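## Task

Robots start in separate rooms: r1 in decontamination, r2 in the clean workroom, r3 in the sterile store. The doors are locked, but every dividing wall has an open service window. A steel instrument cassette sits on the window counter between the clean workroom and the sterile store. Get it onto the sterile store's bench using any number of robots. At the end the cassette must rest there by itself, released, with every robot backed away from it. A robot that falls or is left leaning fails the job.

## Robot and tools

Robots. r1, r2 and r3 are identical Hello Robot Stretch 4 units: an omni-wheel base, a lift sliding up a mast, one arm that telescopes straight forward, a three-joint wrist and a two-finger gripper. Each is about 1.6 m tall, and its base rim lies within 0.23 m of the base origin. Cameras per robot: <name>_head_camera, <name>_head_left_camera, <name>_head_right_camera, <name>_wrist_camera (e.g. r2_wrist_camera).

Frames. Each robot uses its own base frame: origin on the floor under the base centre, x ahead, y to the left, z up. hand_pose is a fixed point between the open fingertips, given in that frame (the printed value may be somewhat off). The odometry frame is the base frame as it was when the scene began. Because each robot reports only in its own frames, where robots stand relative to one another can only be judged from images, lidar_m and wrist_depth_mm.

execute_actions. Argument actions is a list holding one action object or nothing (empty list returns state and pictures only). The action object has keys r1, r2, r3; each robot you include gets its own dict. Inside it: base, joints, pace, contact_limits, or end_of_arm by itself. Everything in one action starts together. cameras is an optional list of camera names; omitted, null or ["all"] returns every camera, [] returns none; the pictures line tells the image order.
- base: one command only, an offset from where the base last reported itself. translate_m: metres straight ahead (negative backs up), -2 to 2. strafe_m: metres sideways, left positive, -2 to 2. rotate_rad: radians turned in place, counter-clockwise from above positive, -3.2 to 3.2.
- joints: absolute targets by name. lift_m 0 to 1.2 m; arm_m 0 to 0.55 m extension; wrist_yaw_rad -1.134 to 4.276 (0 points ahead, positive swings left, 3.14 tucked back, beyond 3.4 the arm may obstruct); wrist_pitch_rad -1.117 to 4.259 (0 level, 1.57 pointing down); wrist_roll_rad -1.117 to 4.259 (0 keeps fingers level, positive rotates clockwise as seen from behind); gripper_m -0.038 to 0.141, the fingertip gap in metres, negative meaning the fingers press together. A target outside its range is clipped and noted; any other bad value or unknown key rejects the whole call.
- pace: "slow", "default", "fast" or "max" (base up to 0.1/0.3/0.4/0.6 m/s and 1/2/3/4 rad/s; slower when the lift is above 0.2).
- contact_limits: {"arm_m": value} from 0 (gentlest) to 0.75 (firmest), default 0.5; how much the arm may push before halting.
- end_of_arm: "enable_torque" revives wrist or gripper motors that shut off.
A robot or joint you leave out may keep driving at its previous target. One action runs at most 15 s. At scene start, lift_m 0.4 with wrist_yaw_rad 0 unfolds the wrist.

Other tools. wait(seconds 0 to 10) lets the scene run with no new command and returns state and images. zoom_image(camera, region [x0,y0,x1,y1], pixels from the top-left, at most 504x504) enlarges part of a camera's latest full image. finished_scene(scene) closes the numbered scene permanently and reports success; the next task then arrives. If a result reports a stop, later calls in that same reply are skipped.

Reading results. base_status and joint_status: "done"; "off_target" (resting short, may still push); "contact_stop_at_<key>" (met something; lift, arm or wheels may go slack, a slack lift can sag under load); "limit_stop_at_<name>"; "time_out"; "torque_fault" (wrist or gripper motor overloaded and went limp until enable_torque). "limit_stop_at_tilt" means leaning over 6 degrees, with lift, arm and wheels slack. "limit_stop_at_own_body" means a joint nearly hit the robot itself; move it the other way. on_its_own describes uncommanded behaviour; "held at" is a target, not a position. lidar_m: 12 distances in metres in 30-degree sectors, first straight ahead, counting counter-clockwise (4th left, 7th behind, 10th right); "-" means nothing seen or closer than 0.25 m; it sees from about 0.15 m up and misses glass and thin legs. wrist_depth_mm: a 7x7 grid of depths, 100 to 2000 mm, own body included. base_odometry counts wheel turns only; if turned_by_wheels and turned_by_imu differ by over about 0.1 rad, something slipped or collided. base_tilt is in degrees (forward and right positive) with a fixed bias up to about 1.5. motor_effort is percent of maximum, peak in brackets; wheel efforts positive mean turning right.

Gripping. Command a gap smaller than the cassette's width; squeezing tighter draws it toward the wrist. The gripper reading and "done" do not prove a grasp; look for a clear gripper effort change, and a load shifts wrist_pitch effort away from 0. Fingers jammed on a surface below free up by raising the lift.

Cautions. Robots pressing into each other fails the run; once bases touch, even millimetres more is a hard press, and no reading reports it. Equal commands can differ by about 3 cm per metre between robots, so avoid carrying one load jointly. Driving or turning with over 1 kg held and arm_m above 0.2 can tip a robot, worse at fast paces; hard pushes with a high gripper can too. A level gripper holding over about 2 kg faults the wrist. Avoid drops, slams and forceful shoves; loose objects may get nudged occasionally. Release the cassette on the bench and back away before ending the scene.

Each tool is called after ">>>" as name([rows], argument=value, ...), one row to a line, values as JSON.

## Session

>>> execute_actions(actions=[])

Scene clock: 0.00 s.
r1.base_odometry: x=+0.000 y=+0.000 heading=+0.000 (m, m, rad; r1's odometry frame)
r1.turned_by_wheels: +0.000 (rad since the last result)
r1.turned_by_imu: +0.000 (rad since the last result)
r1.base_tilt: forward=-0.2 right=-0.6 (deg)
r1.lidar_m: 1.00 1.16 1.18 0.89 0.80 0.82 1.03 1.57 1.60 1.82 1.75 0.81
r1.base_status: not commanded
r1.joint_positions: lift_m=+0.133 arm_m=+0.001 wrist_yaw_rad=+3.157 wrist_pitch_rad=+0.006 wrist_roll_rad=-0.020 gripper_m=+0.057
r1.joint_status: not commanded
r1.motor_effort: lift_m=+18 arm_m=+0 wrist_yaw_rad=+0 wrist_pitch_rad=-7 wrist_roll_rad=-1 gripper_m=-1 wheel_0=+0 wheel_1=+0 wheel_2=+0 (%)
r1.hand_pose: x=-0.1182 y=+0.0829 z=+0.3094 quat_wxyz=(-0.008, -0.003, -0.010, +1.000) (m; r1's base frame)
r1.wrist_depth_mm: - 139 198 1464 1078 866 732 / - 107 138 1464 1098 866 732 / - 111 137 1308 1118 878 741 / - 122 145 1397 1098 891 741 / 190 1499 1756 1499 1118 891 750 / 211 1366 1118 1182 208 831 750 / 212 904 809 831 820 750 723
r2.base_odometry: x=+0.000 y=+0.000 heading=+0.000 (m, m, rad; r2's odometry frame)
r2.turned_by_wheels: +0.000 (rad since the last result)
r2.turned_by_imu: +0.000 (rad since the last result)
r2.base_tilt: forward=+0.6 right=+0.0 (deg)
r2.lidar_m: 1.71 2.13 2.20 1.66 1.41 1.41 2.09 2.60 2.00 1.20 1.09 1.32
r2.base_status: not commanded
r2.joint_positions: lift_m=+0.143 arm_m=+0.001 wrist_yaw_rad=+3.174 wrist_pitch_rad=-0.016 wrist_roll_rad=-0.009 gripper_m=+0.057
r2.joint_status: not commanded
r2.motor_effort: lift_m=+20 arm_m=-1 wrist_yaw_rad=+1 wrist_pitch_rad=-8 wrist_roll_rad=+0 gripper_m=-2 wheel_0=-1 wheel_1=+0 wheel_2=+0 (%)
r2.hand_pose: x=-0.1194 y=+0.0779 z=+0.3255 quat_wxyz=(-0.016, +0.008, -0.005, +1.000) (m; r2's base frame)
r2.wrist_depth_mm: 136 136 - - 1921 - 1281 / - 135 - - 1921 1537 1308 / - 118 156 - - 1537 1308 / - 122 166 - - 1661 1366 / 133 134 - - 1921 1661 1336 / 206 1921 1464 1366 196 1060 946 / 215 1098 842 153 809 699 683
r3.base_odometry: x=+0.000 y=+0.000 heading=+0.000 (m, m, rad; r3's odometry frame)
r3.turned_by_wheels: +0.000 (rad since the last result)
r3.turned_by_imu: +0.000 (rad since the last result)
r3.base_tilt: forward=-0.3 right=+0.8 (deg)
r3.lidar_m: 0.70 3.01 1.81 1.62 1.57 0.98 0.88 0.90 1.10 1.04 1.07 0.75
r3.base_status: not commanded
r3.joint_positions: lift_m=+0.230 arm_m=+0.002 wrist_yaw_rad=+3.180 wrist_pitch_rad=-0.016 wrist_roll_rad=-0.011 gripper_m=+0.057
r3.joint_status: not commanded
r3.motor_effort: lift_m=+19 arm_m=-1 wrist_yaw_rad=-1 wrist_pitch_rad=-3 wrist_roll_rad=+2 gripper_m=-4 wheel_0=+0 wheel_1=+0 wheel_2=+0 (%)
r3.hand_pose: x=-0.1189 y=+0.0762 z=+0.4125 quat_wxyz=(-0.019, +0.008, -0.006, +1.000) (m; r3's base frame)
r3.wrist_depth_mm: - 138 230 1042 1078 1118 1160 / - 113 138 1060 1098 1138 1182 / - 113 140 1060 1098 1138 1160 / - 127 164 1060 1098 1138 1182 / 195 1008 1042 1078 1098 1138 1182 / 210 1008 202 1060 216 1138 1160 / 209 991 991 110 976 854 878
pictures: r1_head_camera, r1_head_left_camera, r1_head_right_camera, r1_wrist_camera, r2_head_camera, r2_head_left_camera, r2_head_right_camera, r2_wrist_camera, r3_head_camera, r3_head_left_camera, r3_head_right_camera, r3_wrist_camera
Images, in order (width x height): r1_head_camera 420x560, r1_head_left_camera 420x672, r1_head_right_camera 420x672, r1_wrist_camera 616x392, r2_head_camera 420x560, r2_head_left_camera 420x672, r2_head_right_camera 420x672, r2_wrist_camera 616x392, r3_head_camera 420x560, r3_head_left_camera 420x672, r3_head_right_camera 420x672, r3_wrist_camera 616x392.

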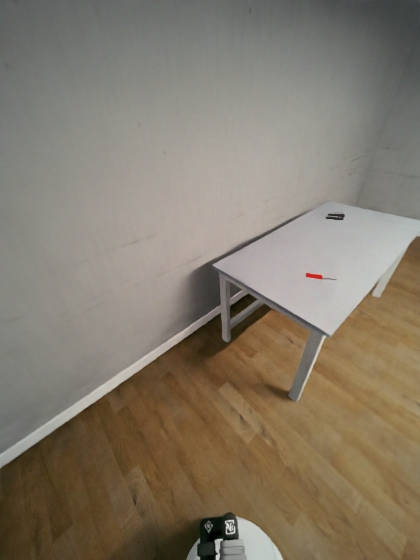

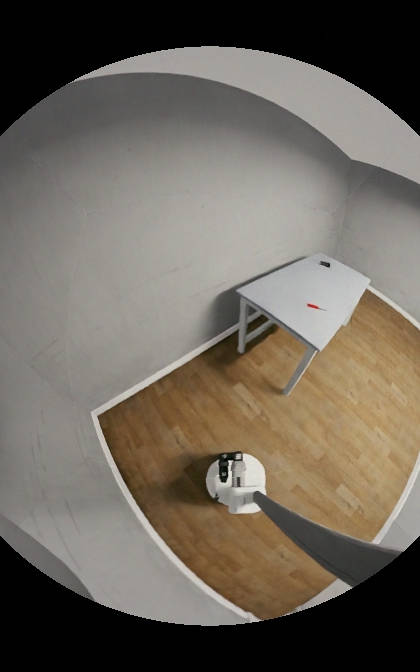

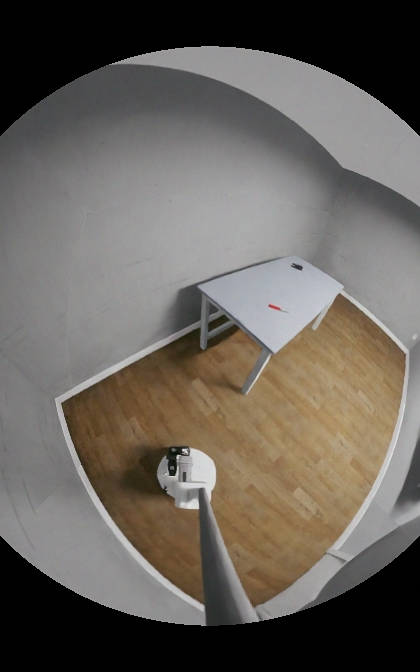

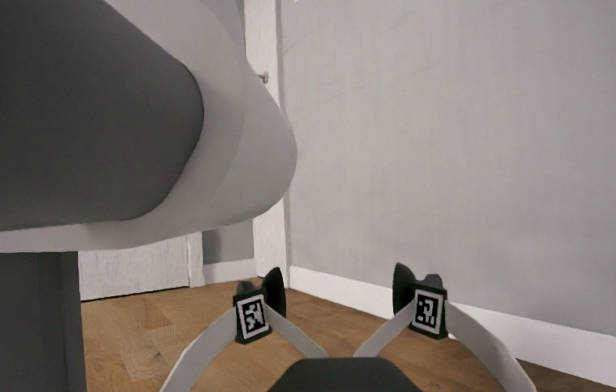

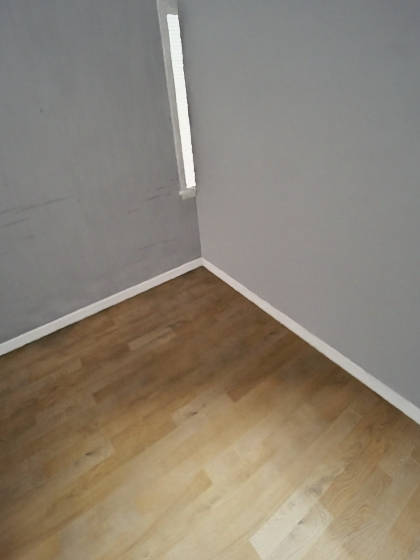

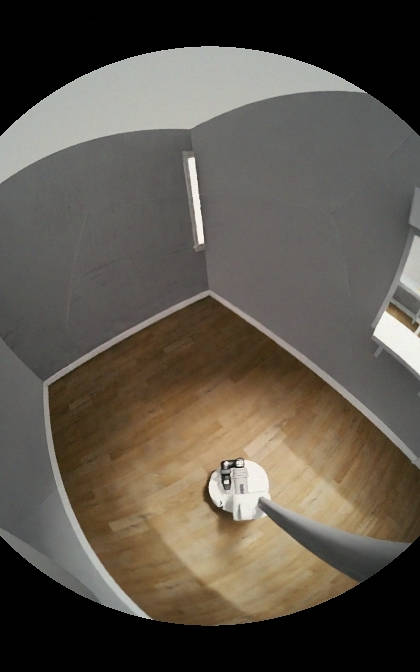

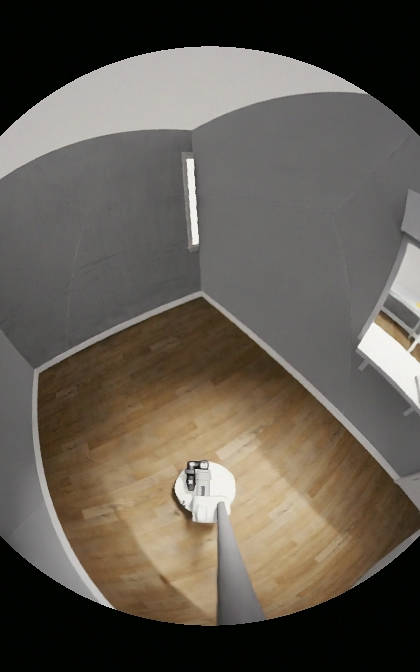

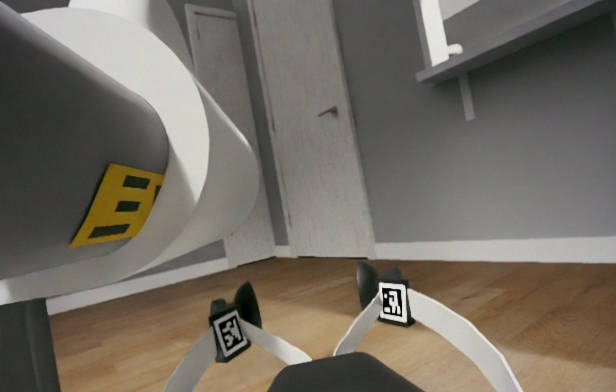

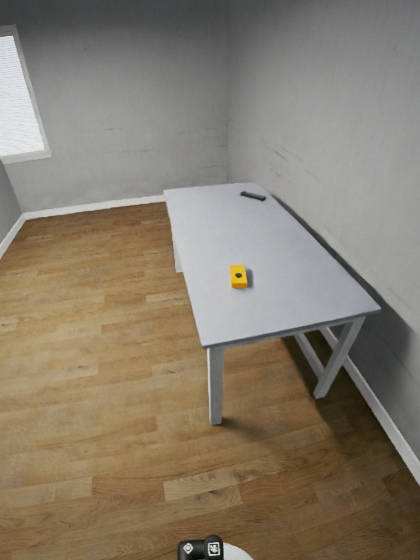

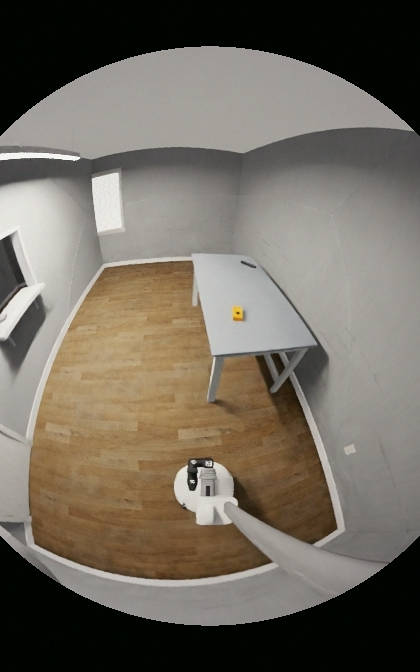

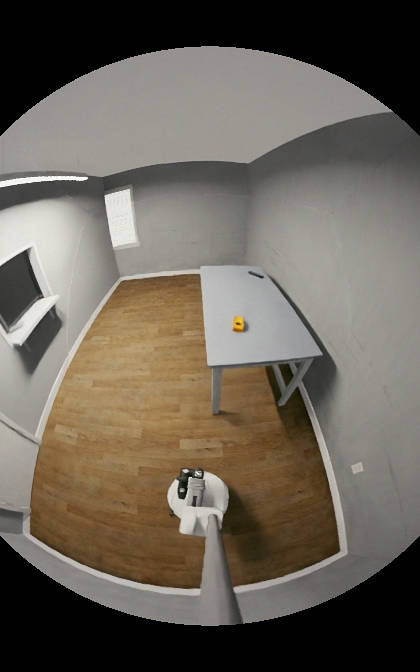

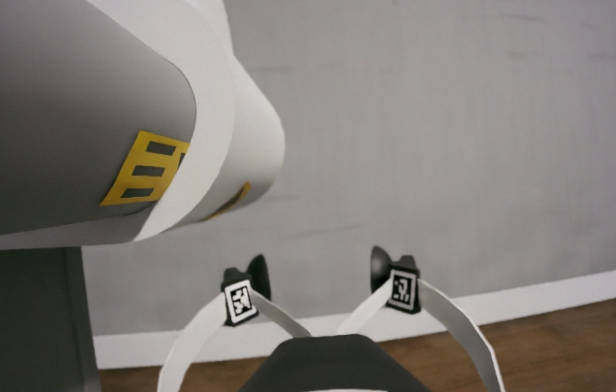

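>>> execute_actions([
  {"r3":{"base":{"rotate_rad":1.78},"pace":"fast","joints":{"lift_m":0.9,"wrist_yaw_rad":0,"gripper_m":0.14}},"r2":{"base":{"rotate_rad":-1.4}}},
], cameras=["r3_head_camera","r3_head_left_camera","r2_head_camera","r2_head_left_camera"])

>>> execute_actions([
  {"r3":{"base":{"strafe_m":-1.1},"pace":"fast"}},
], cameras=["r3_head_camera","r3_head_left_camera","r3_wrist_camera"])

Scene clock: 3.03 s.
r1.base_odometry: x=+0.000 y=+0.000 heading=+0.000 (m, m, rad; r1's odometry frame)
r1.turned_by_wheels: +0.000 (rad since the last result)
r1.turned_by_imu: -0.001 (rad since the last result)
r1.base_tilt: forward=-0.1 right=-0.6 (deg)
r1.lidar_m: 1.00 1.16 1.18 0.88 0.80 0.81 1.02 1.58 1.61 1.82 1.74 0.80
r1.base_status: not commanded
r1.joint_positions: lift_m=+0.133 arm_m=+0.001 wrist_yaw_rad=+3.157 wrist_pitch_rad=+0.006 wrist_roll_rad=-0.020 gripper_m=+0.057
r1.joint_status: not commanded
r1.motor_effort: lift_m=+17(18) arm_m=+0(0) wrist_yaw_rad=+0(0) wrist_pitch_rad=-8(7) wrist_roll_rad=+0(0) gripper_m=-5(3) wheel_0=+0(0) wheel_1=+0(0) wheel_2=+0(0) (%)
r1.hand_pose: x=-0.1182 y=+0.0829 z=+0.3094 quat_wxyz=(-0.008, -0.003, -0.010, +1.000) (m; r1's base frame)
r1.wrist_depth_mm: - 139 198 1464 1098 866 723 / - 107 138 1464 1098 866 732 / - 111 137 1281 1118 878 741 / - 122 145 1430 1118 891 750 / 190 1499 1756 1499 1118 891 750 / 211 1366 1098 1160 208 842 741 / 212 904 798 820 820 750 732
r2.base_odometry: x=+0.000 y=+0.000 heading=-1.400 (m, m, rad; r2's odometry frame)
r2.turned_by_wheels: -1.400 (rad since the last result)
r2.turned_by_imu: -1.368 (rad since the last result)
r2.base_tilt: forward=+0.6 right=+0.1 (deg)
r2.lidar_m: 1.13 1.11 1.39 2.05 2.14 2.07 1.59 1.41 1.50 2.42 2.58 1.70
r2.base_status: done
r2.joint_positions: lift_m=+0.143 arm_m=+0.001 wrist_yaw_rad=+3.174 wrist_pitch_rad=-0.016 wrist_roll_rad=-0.009 gripper_m=+0.057
r2.joint_status: not commanded
r2.motor_effort: lift_m=+20(20) arm_m=-1(1) wrist_yaw_rad=+2(2) wrist_pitch_rad=-8(7) wrist_roll_rad=-1(1) gripper_m=-4(0) wheel_0=+1(8) wheel_1=+0(9) wheel_2=+1(9) (%)
r2.hand_pose: x=-0.1194 y=+0.0779 z=+0.3255 quat_wxyz=(-0.016, +0.008, -0.005, +1.000) (m; r2's base frame)
r2.wrist_depth_mm: 136 136 1808 1983 - - 1863 / - 135 1756 1983 - - 1983 / - 118 156 1983 - - 1983 / - 123 167 1983 - - - / 133 134 1661 1808 1983 1863 1499 / 206 1464 1499 1397 198 1042 960 / 213 1098 831 152 820 691 691
r3.base_odometry: x=+0.000 y=+0.000 heading=+1.780 (m, m, rad; r3's odometry frame)
r3.turned_by_wheels: +1.780 (rad since the last result)
r3.turned_by_imu: +1.786 (rad since the last result)
r3.base_tilt: forward=-0.4 right=+0.7 (deg)
r3.lidar_m: 1.64 1.23 0.91 0.86 0.95 1.08 1.05 0.97 0.72 0.70 2.18 1.76
r3.base_status: done
r3.joint_positions: lift_m=+0.900 arm_m=+0.002 wrist_yaw_rad=+0.000 wrist_pitch_rad=-0.016 wrist_roll_rad=-0.011 gripper_m=+0.140
r3.joint_status: all done
r3.motor_effort: lift_m=+25(26) arm_m=-1(1) wrist_yaw_rad=-1(7) wrist_pitch_rad=-5(4) wrist_roll_rad=+1(1) gripper_m=+1(3) wheel_0=+0(12) wheel_1=+0(8) wheel_2=+2(11) (%)
r3.hand_pose: x=+0.4612 y=-0.0873 z=+1.0825 quat_wxyz=(+1.000, -0.006, -0.008, +0.000) (m; r3's base frame)
r3.wrist_depth_mm: 1397 1576 1537 1499 1499 1464 1464 / 1366 1537 1499 1499 1464 1464 - / 1336 1537 1537 1537 1499 1464 - / 1336 1576 1537 1537 1537 1537 - / 1308 1576 1576 1537 1537 1499 1499 / 1281 1618 1576 1499 1576 1537 1499 / 1281 1576 1576 110 1537 1537 1537
pictures: r2_head_camera, r2_head_left_camera, r3_head_camera, r3_head_left_camera
Images, in order (width x height): r2_head_camera 420x560, r2_head_left_camera 420x672, r3_head_camera 420x560, r3_head_left_camera 420x672.

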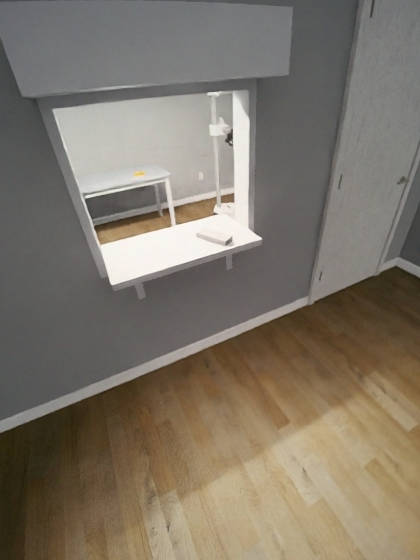

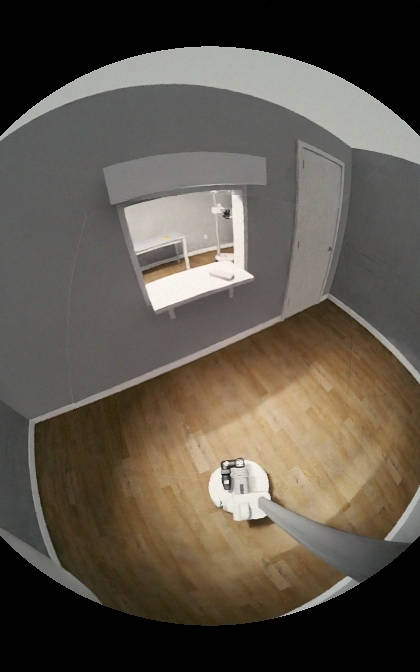

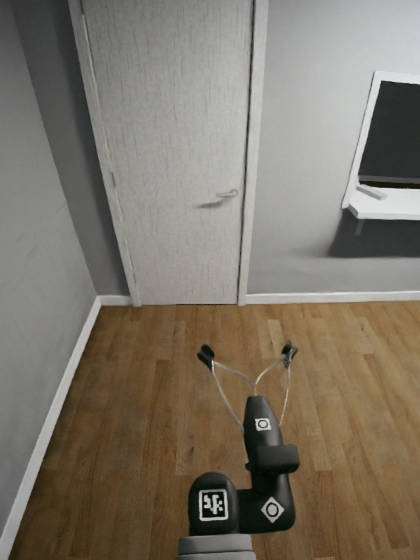

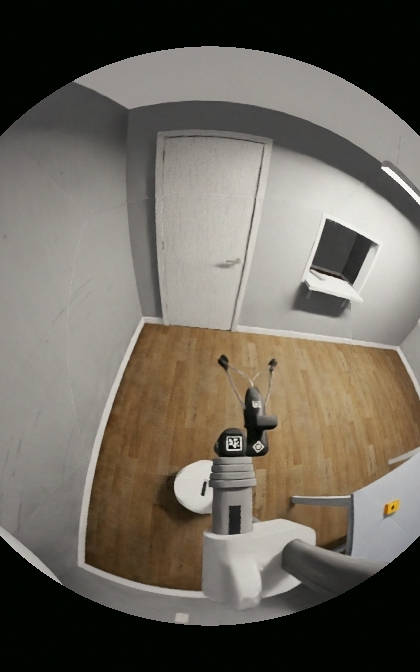

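Scene clock: 7.90 s.
r1.base_odometry: x=+0.000 y=+0.000 heading=+0.000 (m, m, rad; r1's odometry frame)
r1.turned_by_wheels: +0.000 (rad since the last result)
r1.turned_by_imu: -0.002 (rad since the last result)
r1.base_tilt: forward=-0.2 right=-0.6 (deg)
r1.lidar_m: 1.01 1.17 1.17 0.89 0.80 0.80 1.02 1.57 1.60 1.81 1.74 0.81
r1.base_status: not commanded
r1.joint_positions: lift_m=+0.133 arm_m=+0.001 wrist_yaw_rad=+3.157 wrist_pitch_rad=+0.006 wrist_roll_rad=-0.020 gripper_m=+0.057
r1.joint_status: not commanded
r1.motor_effort: lift_m=+17(18) arm_m=+0(0) wrist_yaw_rad=+0(0) wrist_pitch_rad=-6(7) wrist_roll_rad=-1(1) gripper_m=-5(3) wheel_0=+0(0) wheel_1=+0(0) wheel_2=+0(0) (%)
r1.hand_pose: x=-0.1182 y=+0.0829 z=+0.3094 quat_wxyz=(-0.008, -0.003, -0.010, +1.000) (m; r1's base frame)
r1.wrist_depth_mm: - 139 198 1464 1098 866 732 / - 108 138 1464 1098 878 732 / - 111 137 1281 1098 878 741 / - 122 145 1430 1098 891 750 / 190 1499 1756 1499 1118 891 750 / 211 1366 1118 1182 208 831 741 / 213 904 809 831 820 750 732
r2.base_odometry: x=+0.000 y=+0.000 heading=-1.400 (m, m, rad; r2's odometry frame)
r2.turned_by_wheels: +0.000 (rad since the last result)
r2.turned_by_imu: +0.002 (rad since the last result)
r2.base_tilt: forward=+0.5 right=+0.0 (deg)
r2.lidar_m: 1.10 1.09 1.40 2.06 2.14 2.06 1.58 1.41 1.50 2.43 2.60 1.72
r2.base_status: not commanded
r2.joint_positions: lift_m=+0.143 arm_m=+0.001 wrist_yaw_rad=+3.174 wrist_pitch_rad=-0.016 wrist_roll_rad=-0.009 gripper_m=+0.057
r2.joint_status: not commanded
r2.motor_effort: lift_m=+19(19) arm_m=-1(1) wrist_yaw_rad=+2(2) wrist_pitch_rad=-9(6) wrist_roll_rad=+0(1) gripper_m=-5(5) wheel_0=+2(1) wheel_1=+0(0) wheel_2=+1(1) (%)
r2.hand_pose: x=-0.1194 y=+0.0779 z=+0.3255 quat_wxyz=(-0.016, +0.008, -0.005, +1.000) (m; r2's base frame)
r2.wrist_depth_mm: 136 136 1863 1983 - - 1983 / - 135 1756 1983 - - 1921 / - 118 156 1983 - - 1983 / - 123 167 1863 - - - / 133 134 1661 1863 - 1808 1499 / 206 1499 1464 1366 198 1025 946 / 213 1098 842 152 809 707 683
r3.base_odometry: x=+0.971 y=+0.291 heading=+1.609 (m, m, rad; r3's odometry frame)
r3.turned_by_wheels: -0.171 (rad since the last result)
r3.turned_by_imu: -0.485 (rad since the last result)
r3.base_tilt: forward=-0.4 right=+0.8 (deg)
r3.lidar_m: 1.49 1.45 1.72 1.88 1.84 0.25 0.25 0.27 0.25 0.30 1.16 2.12
r3.base_status: strafe_m contact_stop (by the wheels' count: -1.000 of -1.100)
r3.joint_positions: lift_m=+0.900 arm_m=+0.002 wrist_yaw_rad=+0.000 wrist_pitch_rad=-0.016 wrist_roll_rad=-0.012 gripper_m=+0.140
r3.joint_status: not commanded
r3.on_its_own: the wheels are slack since a contact_stop
r3.motor_effort: lift_m=+20(24) arm_m=-1(1) wrist_yaw_rad=+0(11) wrist_pitch_rad=-6(11) wrist_roll_rad=+2(1) gripper_m=+0(1) wheel_0=+0(14) wheel_1=+0(34) wheel_2=+0(16) (%)
r3.hand_pose: x=+0.4611 y=-0.0874 z=+1.0828 quat_wxyz=(+1.000, -0.006, -0.008, +0.000) (m; r3's base frame)
r3.wrist_depth_mm: 1281 1366 1499 1708 1921 - - / 1255 1430 1537 1661 1863 - - / 1255 - - 1661 1863 - - / 1255 - - 1756 1921 - - / 1255 - 1618 1661 1863 - - / 1229 1308 1464 1661 1863 - - / 1255 1366 1499 110 1921 - -
pictures: r3_head_camera, r3_head_left_camera, r3_wrist_camera
Images, in order (width x height): r3_head_camera 420x560, r3_head_left_camera 420x672, r3_wrist_camera 616x392.

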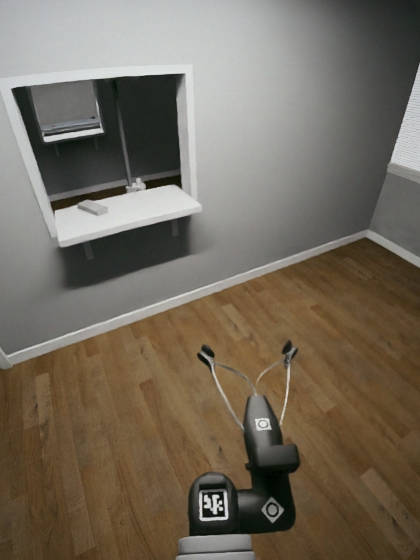

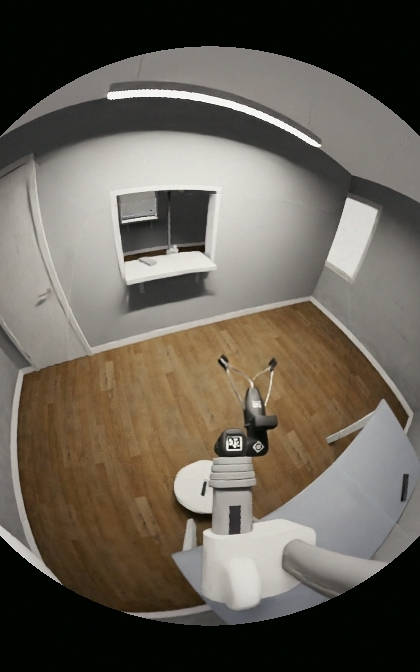

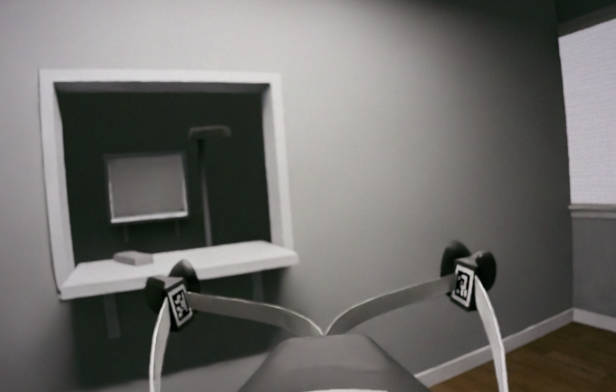

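>>> execute_actions([
  {"r3":{"base":{"translate_m":0.3}}},
], cameras=[])

>>> execute_actions([
  {"r3":{"base":{"rotate_rad":0.65},"joints":{"wrist_pitch_rad":0.3}}},
], cameras=["r3_head_camera","r3_head_left_camera","r3_wrist_camera"])

Scene clock: 10.53 s.
r1.base_odometry: x=+0.000 y=+0.000 heading=+0.000 (m, m, rad; r1's odometry frame)
r1.turned_by_wheels: +0.000 (rad since the last result)
r1.turned_by_imu: -0.001 (rad since the last result)
r1.base_tilt: forward=-0.1 right=-0.5 (deg)
r1.lidar_m: 1.00 1.16 1.18 0.88 0.80 0.81 1.02 1.57 1.58 1.83 1.74 0.80
r1.base_status: not commanded
r1.joint_positions: lift_m=+0.133 arm_m=+0.001 wrist_yaw_rad=+3.157 wrist_pitch_rad=+0.006 wrist_roll_rad=-0.020 gripper_m=+0.057
r1.joint_status: not commanded
r1.motor_effort: lift_m=+18(18) arm_m=+0(0) wrist_yaw_rad=+0(0) wrist_pitch_rad=-7(7) wrist_roll_rad=-1(1) gripper_m=-2(6) wheel_0=+0(0) wheel_1=+0(0) wheel_2=+0(0) (%)
r1.hand_pose: x=-0.1182 y=+0.0829 z=+0.3094 quat_wxyz=(-0.008, -0.003, -0.010, +1.000) (m; r1's base frame)
r1.wrist_depth_mm: - 139 198 1464 1078 854 732 / - 107 137 1464 1098 866 732 / - 111 138 1308 1098 878 750 / - 122 145 1430 1118 878 741 / 190 1537 1808 1499 1118 891 750 / 211 1366 1098 1160 208 842 750 / 212 917 798 831 820 750 723
r2.base_odometry: x=+0.000 y=+0.000 heading=-1.400 (m, m, rad; r2's odometry frame)
r2.turned_by_wheels: +0.000 (rad since the last result)
r2.turned_by_imu: +0.001 (rad since the last result)
r2.base_tilt: forward=+0.6 right=+0.1 (deg)
r2.lidar_m: 1.14 1.09 1.40 2.06 2.13 2.06 1.58 1.40 1.52 2.41 2.60 1.71
r2.base_status: not commanded
r2.joint_positions: lift_m=+0.143 arm_m=+0.001 wrist_yaw_rad=+3.174 wrist_pitch_rad=-0.016 wrist_roll_rad=-0.009 gripper_m=+0.057
r2.joint_status: not commanded
r2.motor_effort: lift_m=+20(20) arm_m=-1(1) wrist_yaw_rad=+2(1) wrist_pitch_rad=-6(8) wrist_roll_rad=+0(0) gripper_m=-2(3) wheel_0=+0(1) wheel_1=+0(0) wheel_2=+1(1) (%)
r2.hand_pose: x=-0.1194 y=+0.0779 z=+0.3255 quat_wxyz=(-0.016, +0.008, -0.005, +1.000) (m; r2's base frame)
r2.wrist_depth_mm: 135 136 1808 1983 - - 1863 / - 135 1756 1921 - - 1921 / - 118 156 1983 - - 1983 / - 123 167 1921 - - - / 133 134 1661 1808 - 1863 1499 / 205 1499 1499 1366 198 1042 946 / 214 1098 842 152 820 699 691
r3.base_odometry: x=+0.959 y=+0.591 heading=+1.610 (m, m, rad; r3's odometry frame)
r3.turned_by_wheels: +0.000 (rad since the last result)
r3.turned_by_imu: -0.001 (rad since the last result)
r3.base_tilt: forward=-0.3 right=+0.8 (deg)
r3.lidar_m: 1.22 1.18 1.45 2.01 1.98 1.92 0.50 0.47 0.49 0.72 2.70 1.80
r3.base_status: done
r3.joint_positions: lift_m=+0.900 arm_m=+0.002 wrist_yaw_rad=+0.000 wrist_pitch_rad=-0.016 wrist_roll_rad=-0.012 gripper_m=+0.140
r3.joint_status: not commanded
r3.motor_effort: lift_m=+20(21) arm_m=-1(1) wrist_yaw_rad=+0(0) wrist_pitch_rad=-5(5) wrist_roll_rad=+3(1) gripper_m=+1(1) wheel_0=+3(5) wheel_1=+3(4) wheel_2=+0(9) (%)
r3.hand_pose: x=+0.4612 y=-0.0874 z=+1.0828 quat_wxyz=(+1.000, -0.006, -0.008, +0.000) (m; r3's base frame)
r3.wrist_depth_mm: 1008 1098 1205 1366 1537 1756 - / - - - 1366 1499 1756 1983 / - - - 1336 1537 1708 - / - - - 1397 1499 1756 - / - - - 1366 1499 1708 - / 1008 991 1098 1336 1499 1708 1983 / 1025 1098 1205 110 1537 1756 -
pictures: none
No camera images: the call's "cameras" was empty. Leave "cameras" out to get every camera's image.

Scene clock: 12.00 s.
r1.base_odometry: x=+0.000 y=+0.000 heading=+0.000 (m, m, rad; r1's odometry frame)
r1.turned_by_wheels: +0.000 (rad since the last result)
r1.turned_by_imu: -0.001 (rad since the last result)
r1.base_tilt: forward=-0.2 right=-0.6 (deg)
r1.lidar_m: 1.00 1.15 1.17 0.88 0.79 0.81 1.03 1.57 1.60 1.82 1.72 0.80
r1.base_status: not commanded
r1.joint_positions: lift_m=+0.133 arm_m=+0.001 wrist_yaw_rad=+3.157 wrist_pitch_rad=+0.006 wrist_roll_rad=-0.020 gripper_m=+0.057
r1.joint_status: not commanded
r1.motor_effort: lift_m=+18(18) arm_m=+0(0) wrist_yaw_rad=+0(0) wrist_pitch_rad=-6(7) wrist_roll_rad=-1(1) gripper_m=-1(4) wheel_0=+0(0) wheel_1=+0(0) wheel_2=+0(0) (%)
r1.hand_pose: x=-0.1182 y=+0.0829 z=+0.3094 quat_wxyz=(-0.008, -0.003, -0.010, +1.000) (m; r1's base frame)
r1.wrist_depth_mm: - 139 198 1464 1098 866 723 / - 107 137 1499 1098 878 741 / - 111 137 1308 1098 878 750 / - 122 145 1430 1118 891 741 / 190 1499 1808 1499 1118 878 750 / 211 1366 1098 1182 208 831 741 / 212 904 809 820 820 759 732
r2.base_odometry: x=+0.000 y=+0.000 heading=-1.400 (m, m, rad; r2's odometry frame)
r2.turned_by_wheels: +0.000 (rad since the last result)
r2.turned_by_imu: +0.001 (rad since the last result)
r2.base_tilt: forward=+0.6 right=+0.1 (deg)
r2.lidar_m: 1.14 1.11 1.41 2.04 2.14 2.03 1.59 1.40 1.50 2.40 2.59 1.70
r2.base_status: not commanded
r2.joint_positions: lift_m=+0.143 arm_m=+0.001 wrist_yaw_rad=+3.174 wrist_pitch_rad=-0.016 wrist_roll_rad=-0.009 gripper_m=+0.057
r2.joint_status: not commanded
r2.motor_effort: lift_m=+19(19) arm_m=-1(1) wrist_yaw_rad=+2(2) wrist_pitch_rad=-7(7) wrist_roll_rad=-1(2) gripper_m=-2(3) wheel_0=+1(1) wheel_1=+1(0) wheel_2=+1(1) (%)
r2.hand_pose: x=-0.1194 y=+0.0779 z=+0.3255 quat_wxyz=(-0.016, +0.008, -0.005, +1.000) (m; r2's base frame)
r2.wrist_depth_mm: 135 136 1808 - - - 1863 / - 135 1756 1983 - - 1921 / - 118 156 - - - 1983 / - 123 167 1921 - - - / 133 133 1708 1863 - 1808 1576 / 205 1499 1499 1397 196 1042 960 / 214 1098 842 152 820 699 699
r3.base_odometry: x=+0.959 y=+0.591 heading=+2.259 (m, m, rad; r3's odometry frame)
r3.turned_by_wheels: +0.650 (rad since the last result)
r3.turned_by_imu: +0.652 (rad since the last result)
r3.base_tilt: forward=-0.2 right=+0.8 (deg)
r3.lidar_m: 1.19 1.53 1.98 1.95 0.57 0.44 0.45 0.53 0.85 2.75 1.61 1.20
r3.base_status: done
r3.joint_positions: lift_m=+0.900 arm_m=+0.002 wrist_yaw_rad=+0.000 wrist_pitch_rad=+0.302 wrist_roll_rad=-0.012 gripper_m=+0.140
r3.joint_status: all done
r3.motor_effort: lift_m=+20(20) arm_m=-1(1) wrist_yaw_rad=+0(0) wrist_pitch_rad=-3(4) wrist_roll_rad=+1(1) gripper_m=+1(1) wheel_0=-3(8) wheel_1=-2(6) wheel_2=+2(4) (%)
r3.hand_pose: x=+0.4481 y=-0.0874 z=+0.9924 quat_wxyz=(+0.989, -0.006, +0.150, +0.001) (m; r3's base frame)
r3.wrist_depth_mm: 1205 1138 1118 - - - - / 1281 1229 1182 1229 - - - / 1366 1281 1229 1182 1118 1042 1008 / 1464 1366 1308 1255 1205 1138 1078 / 1576 1464 1397 1308 1255 1182 1138 / 1708 1618 1430 1397 1308 1255 1205 / 1576 1537 1499 110 1366 1366 1255
pictures: r3_head_camera, r3_head_left_camera, r3_wrist_camera
Images, in order (width x height): r3_head_camera 420x560, r3_head_left_camera 420x672, r3_wrist_camera 616x392.

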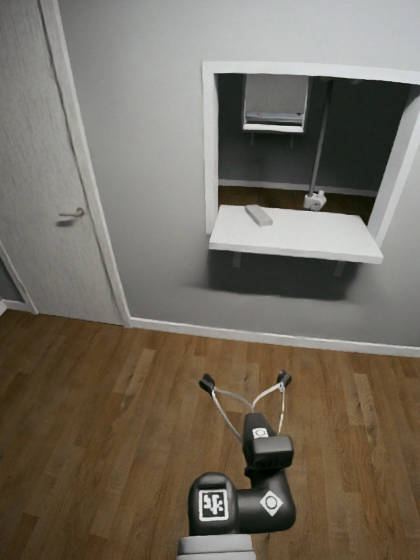

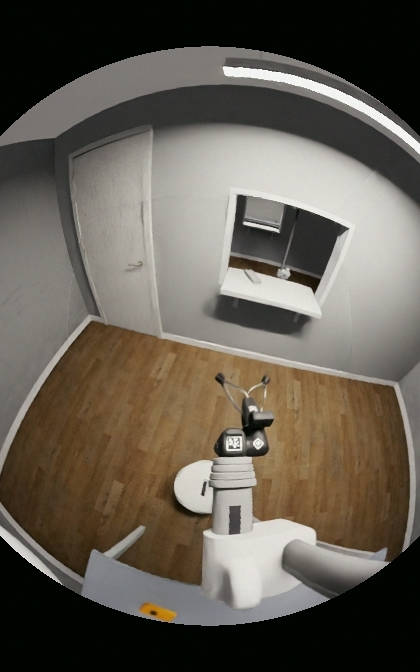

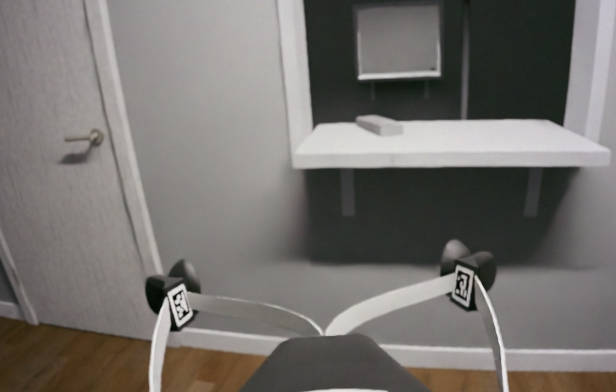

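>>> execute_actions([
  {"r3":{"base":{"translate_m":0.35},"joints":{"lift_m":1.0,"wrist_pitch_rad":0.5}}},
], cameras=[])

>>> execute_actions([
  {"r3":{"base":{"strafe_m":-0.4}}},
], cameras=[])

>>> execute_actions([
  {"r3":{"base":{"rotate_rad":0.22}}},
], cameras=["r3_head_camera","r3_wrist_camera","r2_head_camera"])

Scene clock: 15.00 s.
r1.base_odometry: x=+0.000 y=+0.000 heading=+0.000 (m, m, rad; r1's odometry frame)
r1.turned_by_wheels: +0.000 (rad since the last result)
r1.turned_by_imu: -0.001 (rad since the last result)
r1.base_tilt: forward=-0.1 right=-0.6 (deg)
r1.lidar_m: 0.98 1.15 1.17 0.89 0.81 0.80 1.03 1.58 1.60 1.85 1.75 0.81
r1.base_status: not commanded
r1.joint_positions: lift_m=+0.133 arm_m=+0.001 wrist_yaw_rad=+3.157 wrist_pitch_rad=+0.006 wrist_roll_rad=-0.020 gripper_m=+0.057
r1.joint_status: not commanded
r1.motor_effort: lift_m=+18(18) arm_m=+0(0) wrist_yaw_rad=+0(0) wrist_pitch_rad=-7(8) wrist_roll_rad=-1(1) gripper_m=-2(3) wheel_0=+0(0) wheel_1=+0(0) wheel_2=+0(0) (%)
r1.hand_pose: x=-0.1182 y=+0.0829 z=+0.3094 quat_wxyz=(-0.008, -0.003, -0.010, +1.000) (m; r1's base frame)
r1.wrist_depth_mm: - 139 198 1464 1098 866 732 / - 108 138 1464 1098 878 732 / - 111 137 1308 1118 878 741 / - 122 145 1397 1098 878 741 / 190 1499 1808 1499 1138 891 750 / 211 1397 1118 1160 208 842 750 / 212 904 798 831 820 759 723
r2.base_odometry: x=+0.000 y=+0.000 heading=-1.400 (m, m, rad; r2's odometry frame)
r2.turned_by_wheels: +0.000 (rad since the last result)
r2.turned_by_imu: +0.001 (rad since the last result)
r2.base_tilt: forward=+0.5 right=+0.1 (deg)
r2.lidar_m: 1.12 1.10 1.40 2.05 2.14 2.04 1.58 1.39 1.50 2.41 2.59 1.70
r2.base_status: not commanded
r2.joint_positions: lift_m=+0.143 arm_m=+0.001 wrist_yaw_rad=+3.174 wrist_pitch_rad=-0.016 wrist_roll_rad=-0.009 gripper_m=+0.057
r2.joint_status: not commanded
r2.motor_effort: lift_m=+19(19) arm_m=-1(1) wrist_yaw_rad=+2(2) wrist_pitch_rad=-7(7) wrist_roll_rad=+0(1) gripper_m=-1(3) wheel_0=+1(1) wheel_1=+0(0) wheel_2=+1(1) (%)
r2.hand_pose: x=-0.1194 y=+0.0779 z=+0.3255 quat_wxyz=(-0.016, +0.008, -0.005, +1.000) (m; r2's base frame)
r2.wrist_depth_mm: 136 136 1808 1983 - - 1863 / - 135 1708 - - - 1983 / - 117 156 1921 - - 1921 / - 123 167 1863 - - - / 133 134 1661 1863 1983 1808 1576 / 204 1537 1537 1366 198 1042 931 / 214 1118 842 153 820 707 683
r3.base_odometry: x=+0.736 y=+0.861 heading=+2.260 (m, m, rad; r3's odometry frame)
r3.turned_by_wheels: +0.000 (rad since the last result)
r3.turned_by_imu: -0.001 (rad since the last result)
r3.base_tilt: forward=-0.3 right=+0.8 (deg)
r3.lidar_m: 0.85 1.15 1.83 1.91 2.12 0.79 0.80 0.89 2.82 2.29 1.06 0.85
r3.base_status: done
r3.joint_positions: lift_m=+1.000 arm_m=+0.002 wrist_yaw_rad=+0.000 wrist_pitch_rad=+0.502 wrist_roll_rad=-0.012 gripper_m=+0.140
r3.joint_status: all done
r3.motor_effort: lift_m=+24(30) arm_m=-1(1) wrist_yaw_rad=+0(1) wrist_pitch_rad=-2(5) wrist_roll_rad=+3(1) gripper_m=+1(1) wheel_0=+1(3) wheel_1=+2(6) wheel_2=+2(11) (%)
r3.hand_pose: x=+0.4256 y=-0.0874 z=+1.0391 quat_wxyz=(+0.969, -0.006, +0.248, +0.001) (m; r3's base frame)
r3.wrist_depth_mm: 831 798 768 - - - - / 891 854 820 917 - - - / 976 946 904 842 809 778 759 / 1098 1042 991 946 891 842 820 / 1255 1182 1098 1042 976 917 891 / 1430 1308 1205 1138 1078 1008 991 / 1430 1366 1366 110 1205 1138 1098
pictures: none
No camera images: the call's "cameras" was empty. Leave "cameras" out to get every camera's image.

Scene clock: 17.67 s.
r1.base_odometry: x=+0.000 y=+0.000 heading=+0.000 (m, m, rad; r1's odometry frame)
r1.turned_by_wheels: +0.000 (rad since the last result)
r1.turned_by_imu: -0.001 (rad since the last result)
r1.base_tilt: forward=-0.2 right=-0.5 (deg)
r1.lidar_m: 0.99 1.16 1.16 0.88 0.80 0.82 1.03 1.58 1.59 1.83 1.75 0.81
r1.base_status: not commanded
r1.joint_positions: lift_m=+0.133 arm_m=+0.001 wrist_yaw_rad=+3.157 wrist_pitch_rad=+0.006 wrist_roll_rad=-0.020 gripper_m=+0.057
r1.joint_status: not commanded
r1.motor_effort: lift_m=+18(18) arm_m=+0(0) wrist_yaw_rad=+0(0) wrist_pitch_rad=-4(7) wrist_roll_rad=-1(1) gripper_m=-1(3) wheel_0=+0(0) wheel_1=+0(0) wheel_2=+0(0) (%)
r1.hand_pose: x=-0.1182 y=+0.0829 z=+0.3094 quat_wxyz=(-0.008, -0.003, -0.010, +1.000) (m; r1's base frame)
r1.wrist_depth_mm: - 139 198 1464 1078 854 732 / - 107 137 1464 1098 866 741 / - 111 137 1308 1118 878 750 / - 122 145 1430 1118 891 741 / 190 1499 1756 1499 1138 891 741 / 211 1366 1118 1160 208 842 750 / 213 904 798 820 820 750 732
r2.base_odometry: x=+0.000 y=+0.000 heading=-1.400 (m, m, rad; r2's odometry frame)
r2.turned_by_wheels: +0.000 (rad since the last result)
r2.turned_by_imu: +0.001 (rad since the last result)
r2.base_tilt: forward=+0.5 right=+0.1 (deg)
r2.lidar_m: 1.13 1.09 1.40 2.04 2.15 2.06 1.57 1.41 1.50 2.44 2.60 1.74
r2.base_status: not commanded
r2.joint_positions: lift_m=+0.143 arm_m=+0.001 wrist_yaw_rad=+3.174 wrist_pitch_rad=-0.016 wrist_roll_rad=-0.009 gripper_m=+0.057
r2.joint_status: not commanded
r2.motor_effort: lift_m=+19(19) arm_m=-1(1) wrist_yaw_rad=+2(1) wrist_pitch_rad=-7(8) wrist_roll_rad=-1(1) gripper_m=-2(5) wheel_0=+1(1) wheel_1=+0(0) wheel_2=+1(1) (%)
r2.hand_pose: x=-0.1194 y=+0.0779 z=+0.3255 quat_wxyz=(-0.016, +0.008, -0.005, +1.000) (m; r2's base frame)
r2.wrist_depth_mm: 135 136 1756 1983 - - 1863 / - 135 1756 1983 - - - / - 118 156 1921 - - - / - 122 167 1983 - - - / 133 134 1708 1808 1983 1863 1537 / 204 1464 1464 1336 197 1025 960 / 214 1118 831 152 809 699 683
r3.base_odometry: x=+1.045 y=+1.115 heading=+2.260 (m, m, rad; r3's odometry frame)
r3.turned_by_wheels: +0.000 (rad since the last result)
r3.turned_by_imu: +0.000 (rad since the last result)
r3.base_tilt: forward=-0.4 right=+0.7 (deg)
r3.lidar_m: 0.76 0.87 1.61 2.30 1.07 0.88 0.86 1.01 2.43 2.11 1.13 0.77
r3.base_status: done
r3.joint_positions: lift_m=+1.000 arm_m=+0.002 wrist_yaw_rad=+0.000 wrist_pitch_rad=+0.502 wrist_roll_rad=-0.012 gripper_m=+0.140
r3.joint_status: not commanded
r3.motor_effort: lift_m=+24(24) arm_m=-1(1) wrist_yaw_rad=-1(1) wrist_pitch_rad=-2(4) wrist_roll_rad=+1(2) gripper_m=+0(1) wheel_0=-1(10) wheel_1=+0(9) wheel_2=+1(3) (%)
r3.hand_pose: x=+0.4256 y=-0.0874 z=+1.0391 quat_wxyz=(+0.969, -0.006, +0.248, +0.001) (m; r3's base frame)
r3.wrist_depth_mm: 741 842 - - - - 580 / 809 866 - - - - 615 / 891 866 842 831 809 741 676 / 991 759 723 676 654 615 732 / 1160 1060 991 931 891 809 798 / 1308 1205 1060 1008 960 904 891 / 1430 1336 1255 110 1060 1025 976
pictures: none
No camera images: the call's "cameras" was empty. Leave "cameras" out to get every camera's image.

Scene clock: 18.70 s.
r1.base_odometry: x=+0.000 y=+0.000 heading=+0.000 (m, m, rad; r1's odometry frame)
r1.turned_by_wheels: +0.000 (rad since the last result)
r1.turned_by_imu: +0.000 (rad since the last result)
r1.base_tilt: forward=-0.2 right=-0.6 (deg)
r1.lidar_m: 1.00 1.15 1.19 0.88 0.80 0.81 1.03 1.57 1.59 1.82 1.75 0.82
r1.base_status: not commanded
r1.joint_positions: lift_m=+0.133 arm_m=+0.001 wrist_yaw_rad=+3.157 wrist_pitch_rad=+0.006 wrist_roll_rad=-0.020 gripper_m=+0.057
r1.joint_status: not commanded
r1.motor_effort: lift_m=+18(17) arm_m=+0(0) wrist_yaw_rad=+0(0) wrist_pitch_rad=-7(6) wrist_roll_rad=-1(0) gripper_m=-4(1) wheel_0=+0(0) wheel_1=+0(0) wheel_2=-1(0) (%)
r1.hand_pose: x=-0.1182 y=+0.0829 z=+0.3094 quat_wxyz=(-0.008, -0.003, -0.010, +1.000) (m; r1's base frame)
r1.wrist_depth_mm: - 139 198 1464 1078 866 732 / - 108 138 1464 1098 866 741 / - 111 137 1308 1118 878 741 / - 122 145 1430 1118 891 741 / 190 1537 1808 1537 1118 891 741 / 211 1397 1098 1182 208 831 750 / 213 904 798 831 820 750 723
r2.base_odometry: x=+0.000 y=+0.000 heading=-1.400 (m, m, rad; r2's odometry frame)
r2.turned_by_wheels: +0.000 (rad since the last result)
r2.turned_by_imu: +0.000 (rad since the last result)
r2.base_tilt: forward=+0.7 right=+0.0 (deg)
r2.lidar_m: 1.11 1.08 1.38 2.04 2.14 2.06 1.59 1.39 1.51 2.41 2.60 1.71
r2.base_status: not commanded
r2.joint_positions: lift_m=+0.143 arm_m=+0.001 wrist_yaw_rad=+3.174 wrist_pitch_rad=-0.016 wrist_roll_rad=-0.009 gripper_m=+0.057
r2.joint_status: not commanded
r2.motor_effort: lift_m=+20(19) arm_m=-1(1) wrist_yaw_rad=+1(2) wrist_pitch_rad=-8(8) wrist_roll_rad=-1(2) gripper_m=-5(3) wheel_0=+2(1) wheel_1=+0(1) wheel_2=+1(1) (%)
r2.hand_pose: x=-0.1194 y=+0.0779 z=+0.3255 quat_wxyz=(-0.016, +0.008, -0.005, +1.000) (m; r2's base frame)
r2.wrist_depth_mm: 136 136 1808 1983 - - 1863 / - 135 1756 1983 - - 1863 / - 118 156 1921 - - 1983 / - 123 167 1983 - - - / 133 134 1756 1921 - 1808 1537 / 205 1499 1464 1366 198 1060 946 / 215 1098 831 152 798 707 691
r3.base_odometry: x=+1.045 y=+1.115 heading=+2.479 (m, m, rad; r3's odometry frame)
r3.turned_by_wheels: +0.220 (rad since the last result)
r3.turned_by_imu: +0.220 (rad since the last result)
r3.base_tilt: forward=-0.3 right=+0.8 (deg)
r3.lidar_m: 0.79 1.21 2.29 2.34 0.93 0.85 0.87 1.22 2.41 1.47 1.00 0.77
r3.base_status: done
r3.joint_positions: lift_m=+1.000 arm_m=+0.002 wrist_yaw_rad=+0.000 wrist_pitch_rad=+0.502 wrist_roll_rad=-0.012 gripper_m=+0.140
r3.joint_status: not commanded
r3.motor_effort: lift_m=+24(24) arm_m=-1(1) wrist_yaw_rad=-2(1) wrist_pitch_rad=-4(5) wrist_roll_rad=+2(1) gripper_m=-1(0) wheel_0=-3(7) wheel_1=-3(7) wheel_2=+0(8) (%)
r3.hand_pose: x=+0.4256 y=-0.0874 z=+1.0391 quat_wxyz=(+0.969, -0.006, +0.248, +0.001) (m; r3's base frame)
r3.wrist_depth_mm: 960 866 809 - - - - / 1060 946 878 - - - - / 1205 1060 904 831 809 778 759 / 1397 1205 1042 723 654 603 585 / 1661 1397 1160 1008 891 759 723 / 1661 1537 1229 1078 960 842 798 / 1397 1366 1366 110 1060 976 854
pictures: r2_head_camera, r3_head_camera, r3_wrist_camera
Images, in order (width x height): r2_head_camera 420x560, r3_head_camera 420x560, r3_wrist_camera 616x392.

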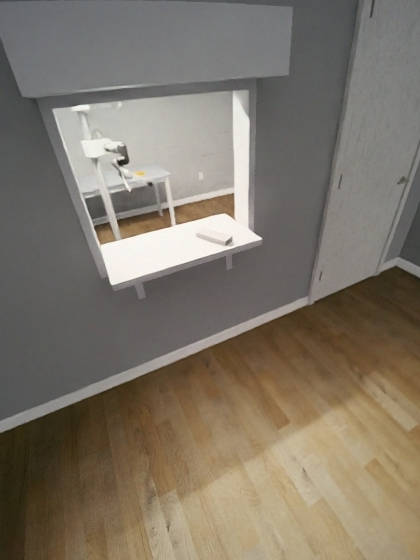

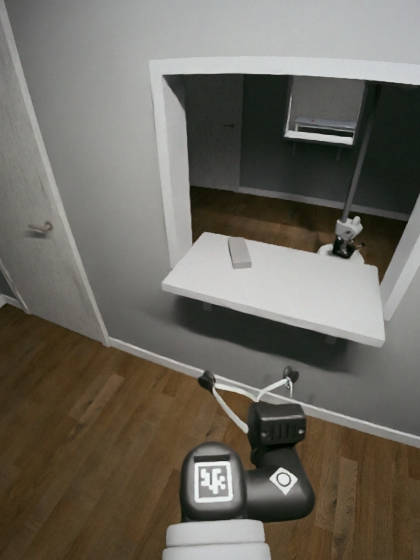

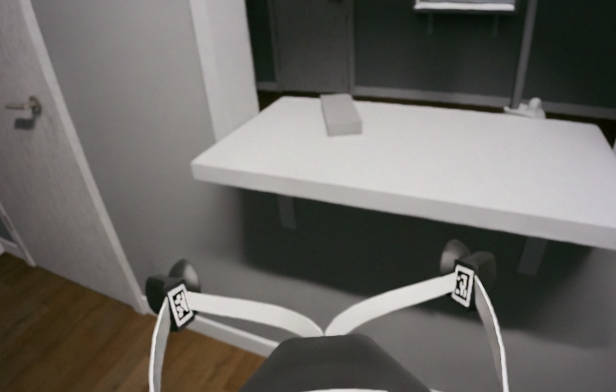

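>>> execute_actions([
  {"r3":{"base":{"strafe_m":-0.06},"joints":{"arm_m":0.4}}},
], cameras=["r3_head_camera","r3_wrist_camera","r2_head_camera"])

Scene clock: 21.17 s.
r1.base_odometry: x=+0.000 y=+0.000 heading=+0.000 (m, m, rad; r1's odometry frame)
r1.turned_by_wheels: +0.000 (rad since the last result)
r1.turned_by_imu: -0.001 (rad since the last result)
r1.base_tilt: forward=-0.2 right=-0.4 (deg)
r1.lidar_m: 1.01 1.16 1.17 0.89 0.80 0.82 1.03 1.57 1.60 1.82 1.74 0.80
r1.base_status: not commanded
r1.joint_positions: lift_m=+0.133 arm_m=+0.001 wrist_yaw_rad=+3.157 wrist_pitch_rad=+0.006 wrist_roll_rad=-0.020 gripper_m=+0.057
r1.joint_status: not commanded
r1.motor_effort: lift_m=+18(18) arm_m=+0(0) wrist_yaw_rad=+0(0) wrist_pitch_rad=-6(7) wrist_roll_rad=+0(1) gripper_m=-2(2) wheel_0=+0(0) wheel_1=+0(0) wheel_2=+0(0) (%)
r1.hand_pose: x=-0.1182 y=+0.0829 z=+0.3094 quat_wxyz=(-0.008, -0.003, -0.010, +1.000) (m; r1's base frame)
r1.wrist_depth_mm: - 139 198 1464 1098 854 732 / - 107 138 1464 1098 866 732 / - 111 137 1281 1098 878 741 / - 122 145 1430 1118 878 741 / 190 1499 1756 1499 1118 891 741 / 211 1366 1098 1182 208 842 741 / 213 904 798 831 820 750 732
r2.base_odometry: x=+0.000 y=+0.000 heading=-1.400 (m, m, rad; r2's odometry frame)
r2.turned_by_wheels: +0.000 (rad since the last result)
r2.turned_by_imu: +0.001 (rad since the last result)
r2.base_tilt: forward=+0.5 right=+0.1 (deg)
r2.lidar_m: 1.12 1.11 1.38 2.07 2.14 2.03 1.57 1.39 1.52 2.39 2.60 1.72
r2.base_status: not commanded
r2.joint_positions: lift_m=+0.143 arm_m=+0.001 wrist_yaw_rad=+3.174 wrist_pitch_rad=-0.016 wrist_roll_rad=-0.009 gripper_m=+0.057
r2.joint_status: not commanded
r2.motor_effort: lift_m=+19(20) arm_m=-1(1) wrist_yaw_rad=+2(2) wrist_pitch_rad=-8(6) wrist_roll_rad=-1(1) gripper_m=+0(2) wheel_0=+1(1) wheel_1=+0(0) wheel_2=+1(1) (%)
r2.hand_pose: x=-0.1194 y=+0.0779 z=+0.3255 quat_wxyz=(-0.016, +0.008, -0.005, +1.000) (m; r2's base frame)
r2.wrist_depth_mm: 135 136 1808 - - - 1921 / - 135 1756 1921 - - 1921 / - 118 156 1983 - - 1921 / - 122 167 1921 - - - / 132 134 1661 1756 - 1921 1537 / 206 1537 1499 1366 197 1042 946 / 214 1098 820 152 809 707 691
r3.base_odometry: x=+1.082 y=+1.163 heading=+2.479 (m, m, rad; r3's odometry frame)
r3.turned_by_wheels: +0.000 (rad since the last result)
r3.turned_by_imu: +0.000 (rad since the last result)
r3.base_tilt: forward=-0.3 right=+0.8 (deg)
r3.lidar_m: 0.77 1.16 2.34 2.40 0.98 0.88 0.93 2.49 2.35 1.44 0.96 0.72
r3.base_status: done
r3.joint_positions: lift_m=+1.000 arm_m=+0.399 wrist_yaw_rad=+0.000 wrist_pitch_rad=+0.502 wrist_roll_rad=-0.012 gripper_m=+0.140
r3.joint_status: all done
r3.motor_effort: lift_m=+24(24) arm_m=+4(5) wrist_yaw_rad=-1(2) wrist_pitch_rad=-4(4) wrist_roll_rad=+2(0) gripper_m=+2(1) wheel_0=+0(9) wheel_1=+0(10) wheel_2=+1(2) (%)
r3.hand_pose: x=+0.8231 y=-0.0874 z=+1.0391 quat_wxyz=(+0.969, -0.006, +0.248, +0.001) (m; r3's base frame)
r3.wrist_depth_mm: 404 462 - - - - - / 462 477 - - - - - / 530 496 - - - - 1708 / 615 549 627 597 609 597 1537 / 741 564 521 492 492 477 469 / 946 427 407 427 394 387 394 / 1118 842 382 110 362 347 345
pictures: r2_head_camera, r3_head_camera, r3_wrist_camera
Images, in order (width x height): r2_head_camera 420x560, r3_head_camera 420x560, r3_wrist_camera 616x392.

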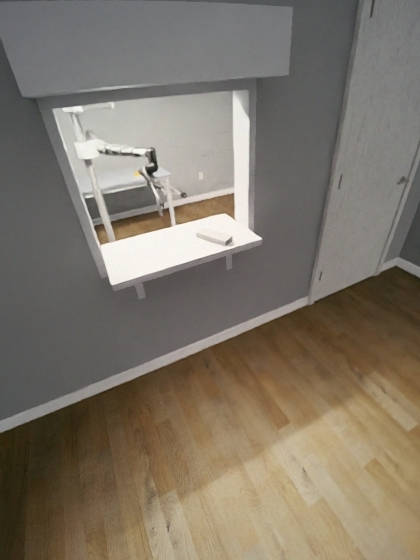

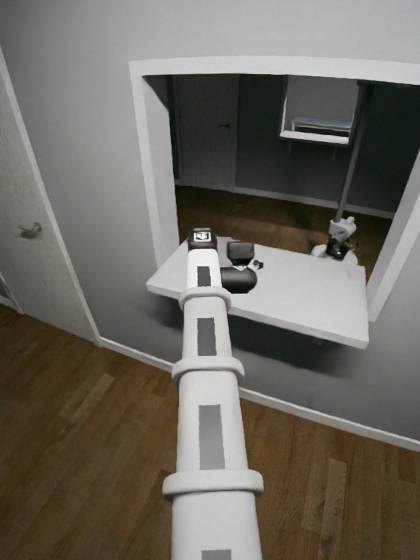

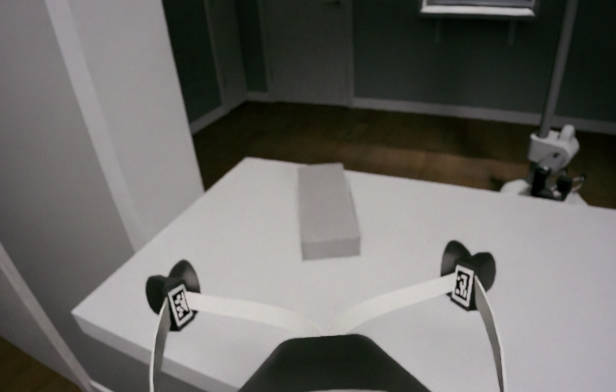

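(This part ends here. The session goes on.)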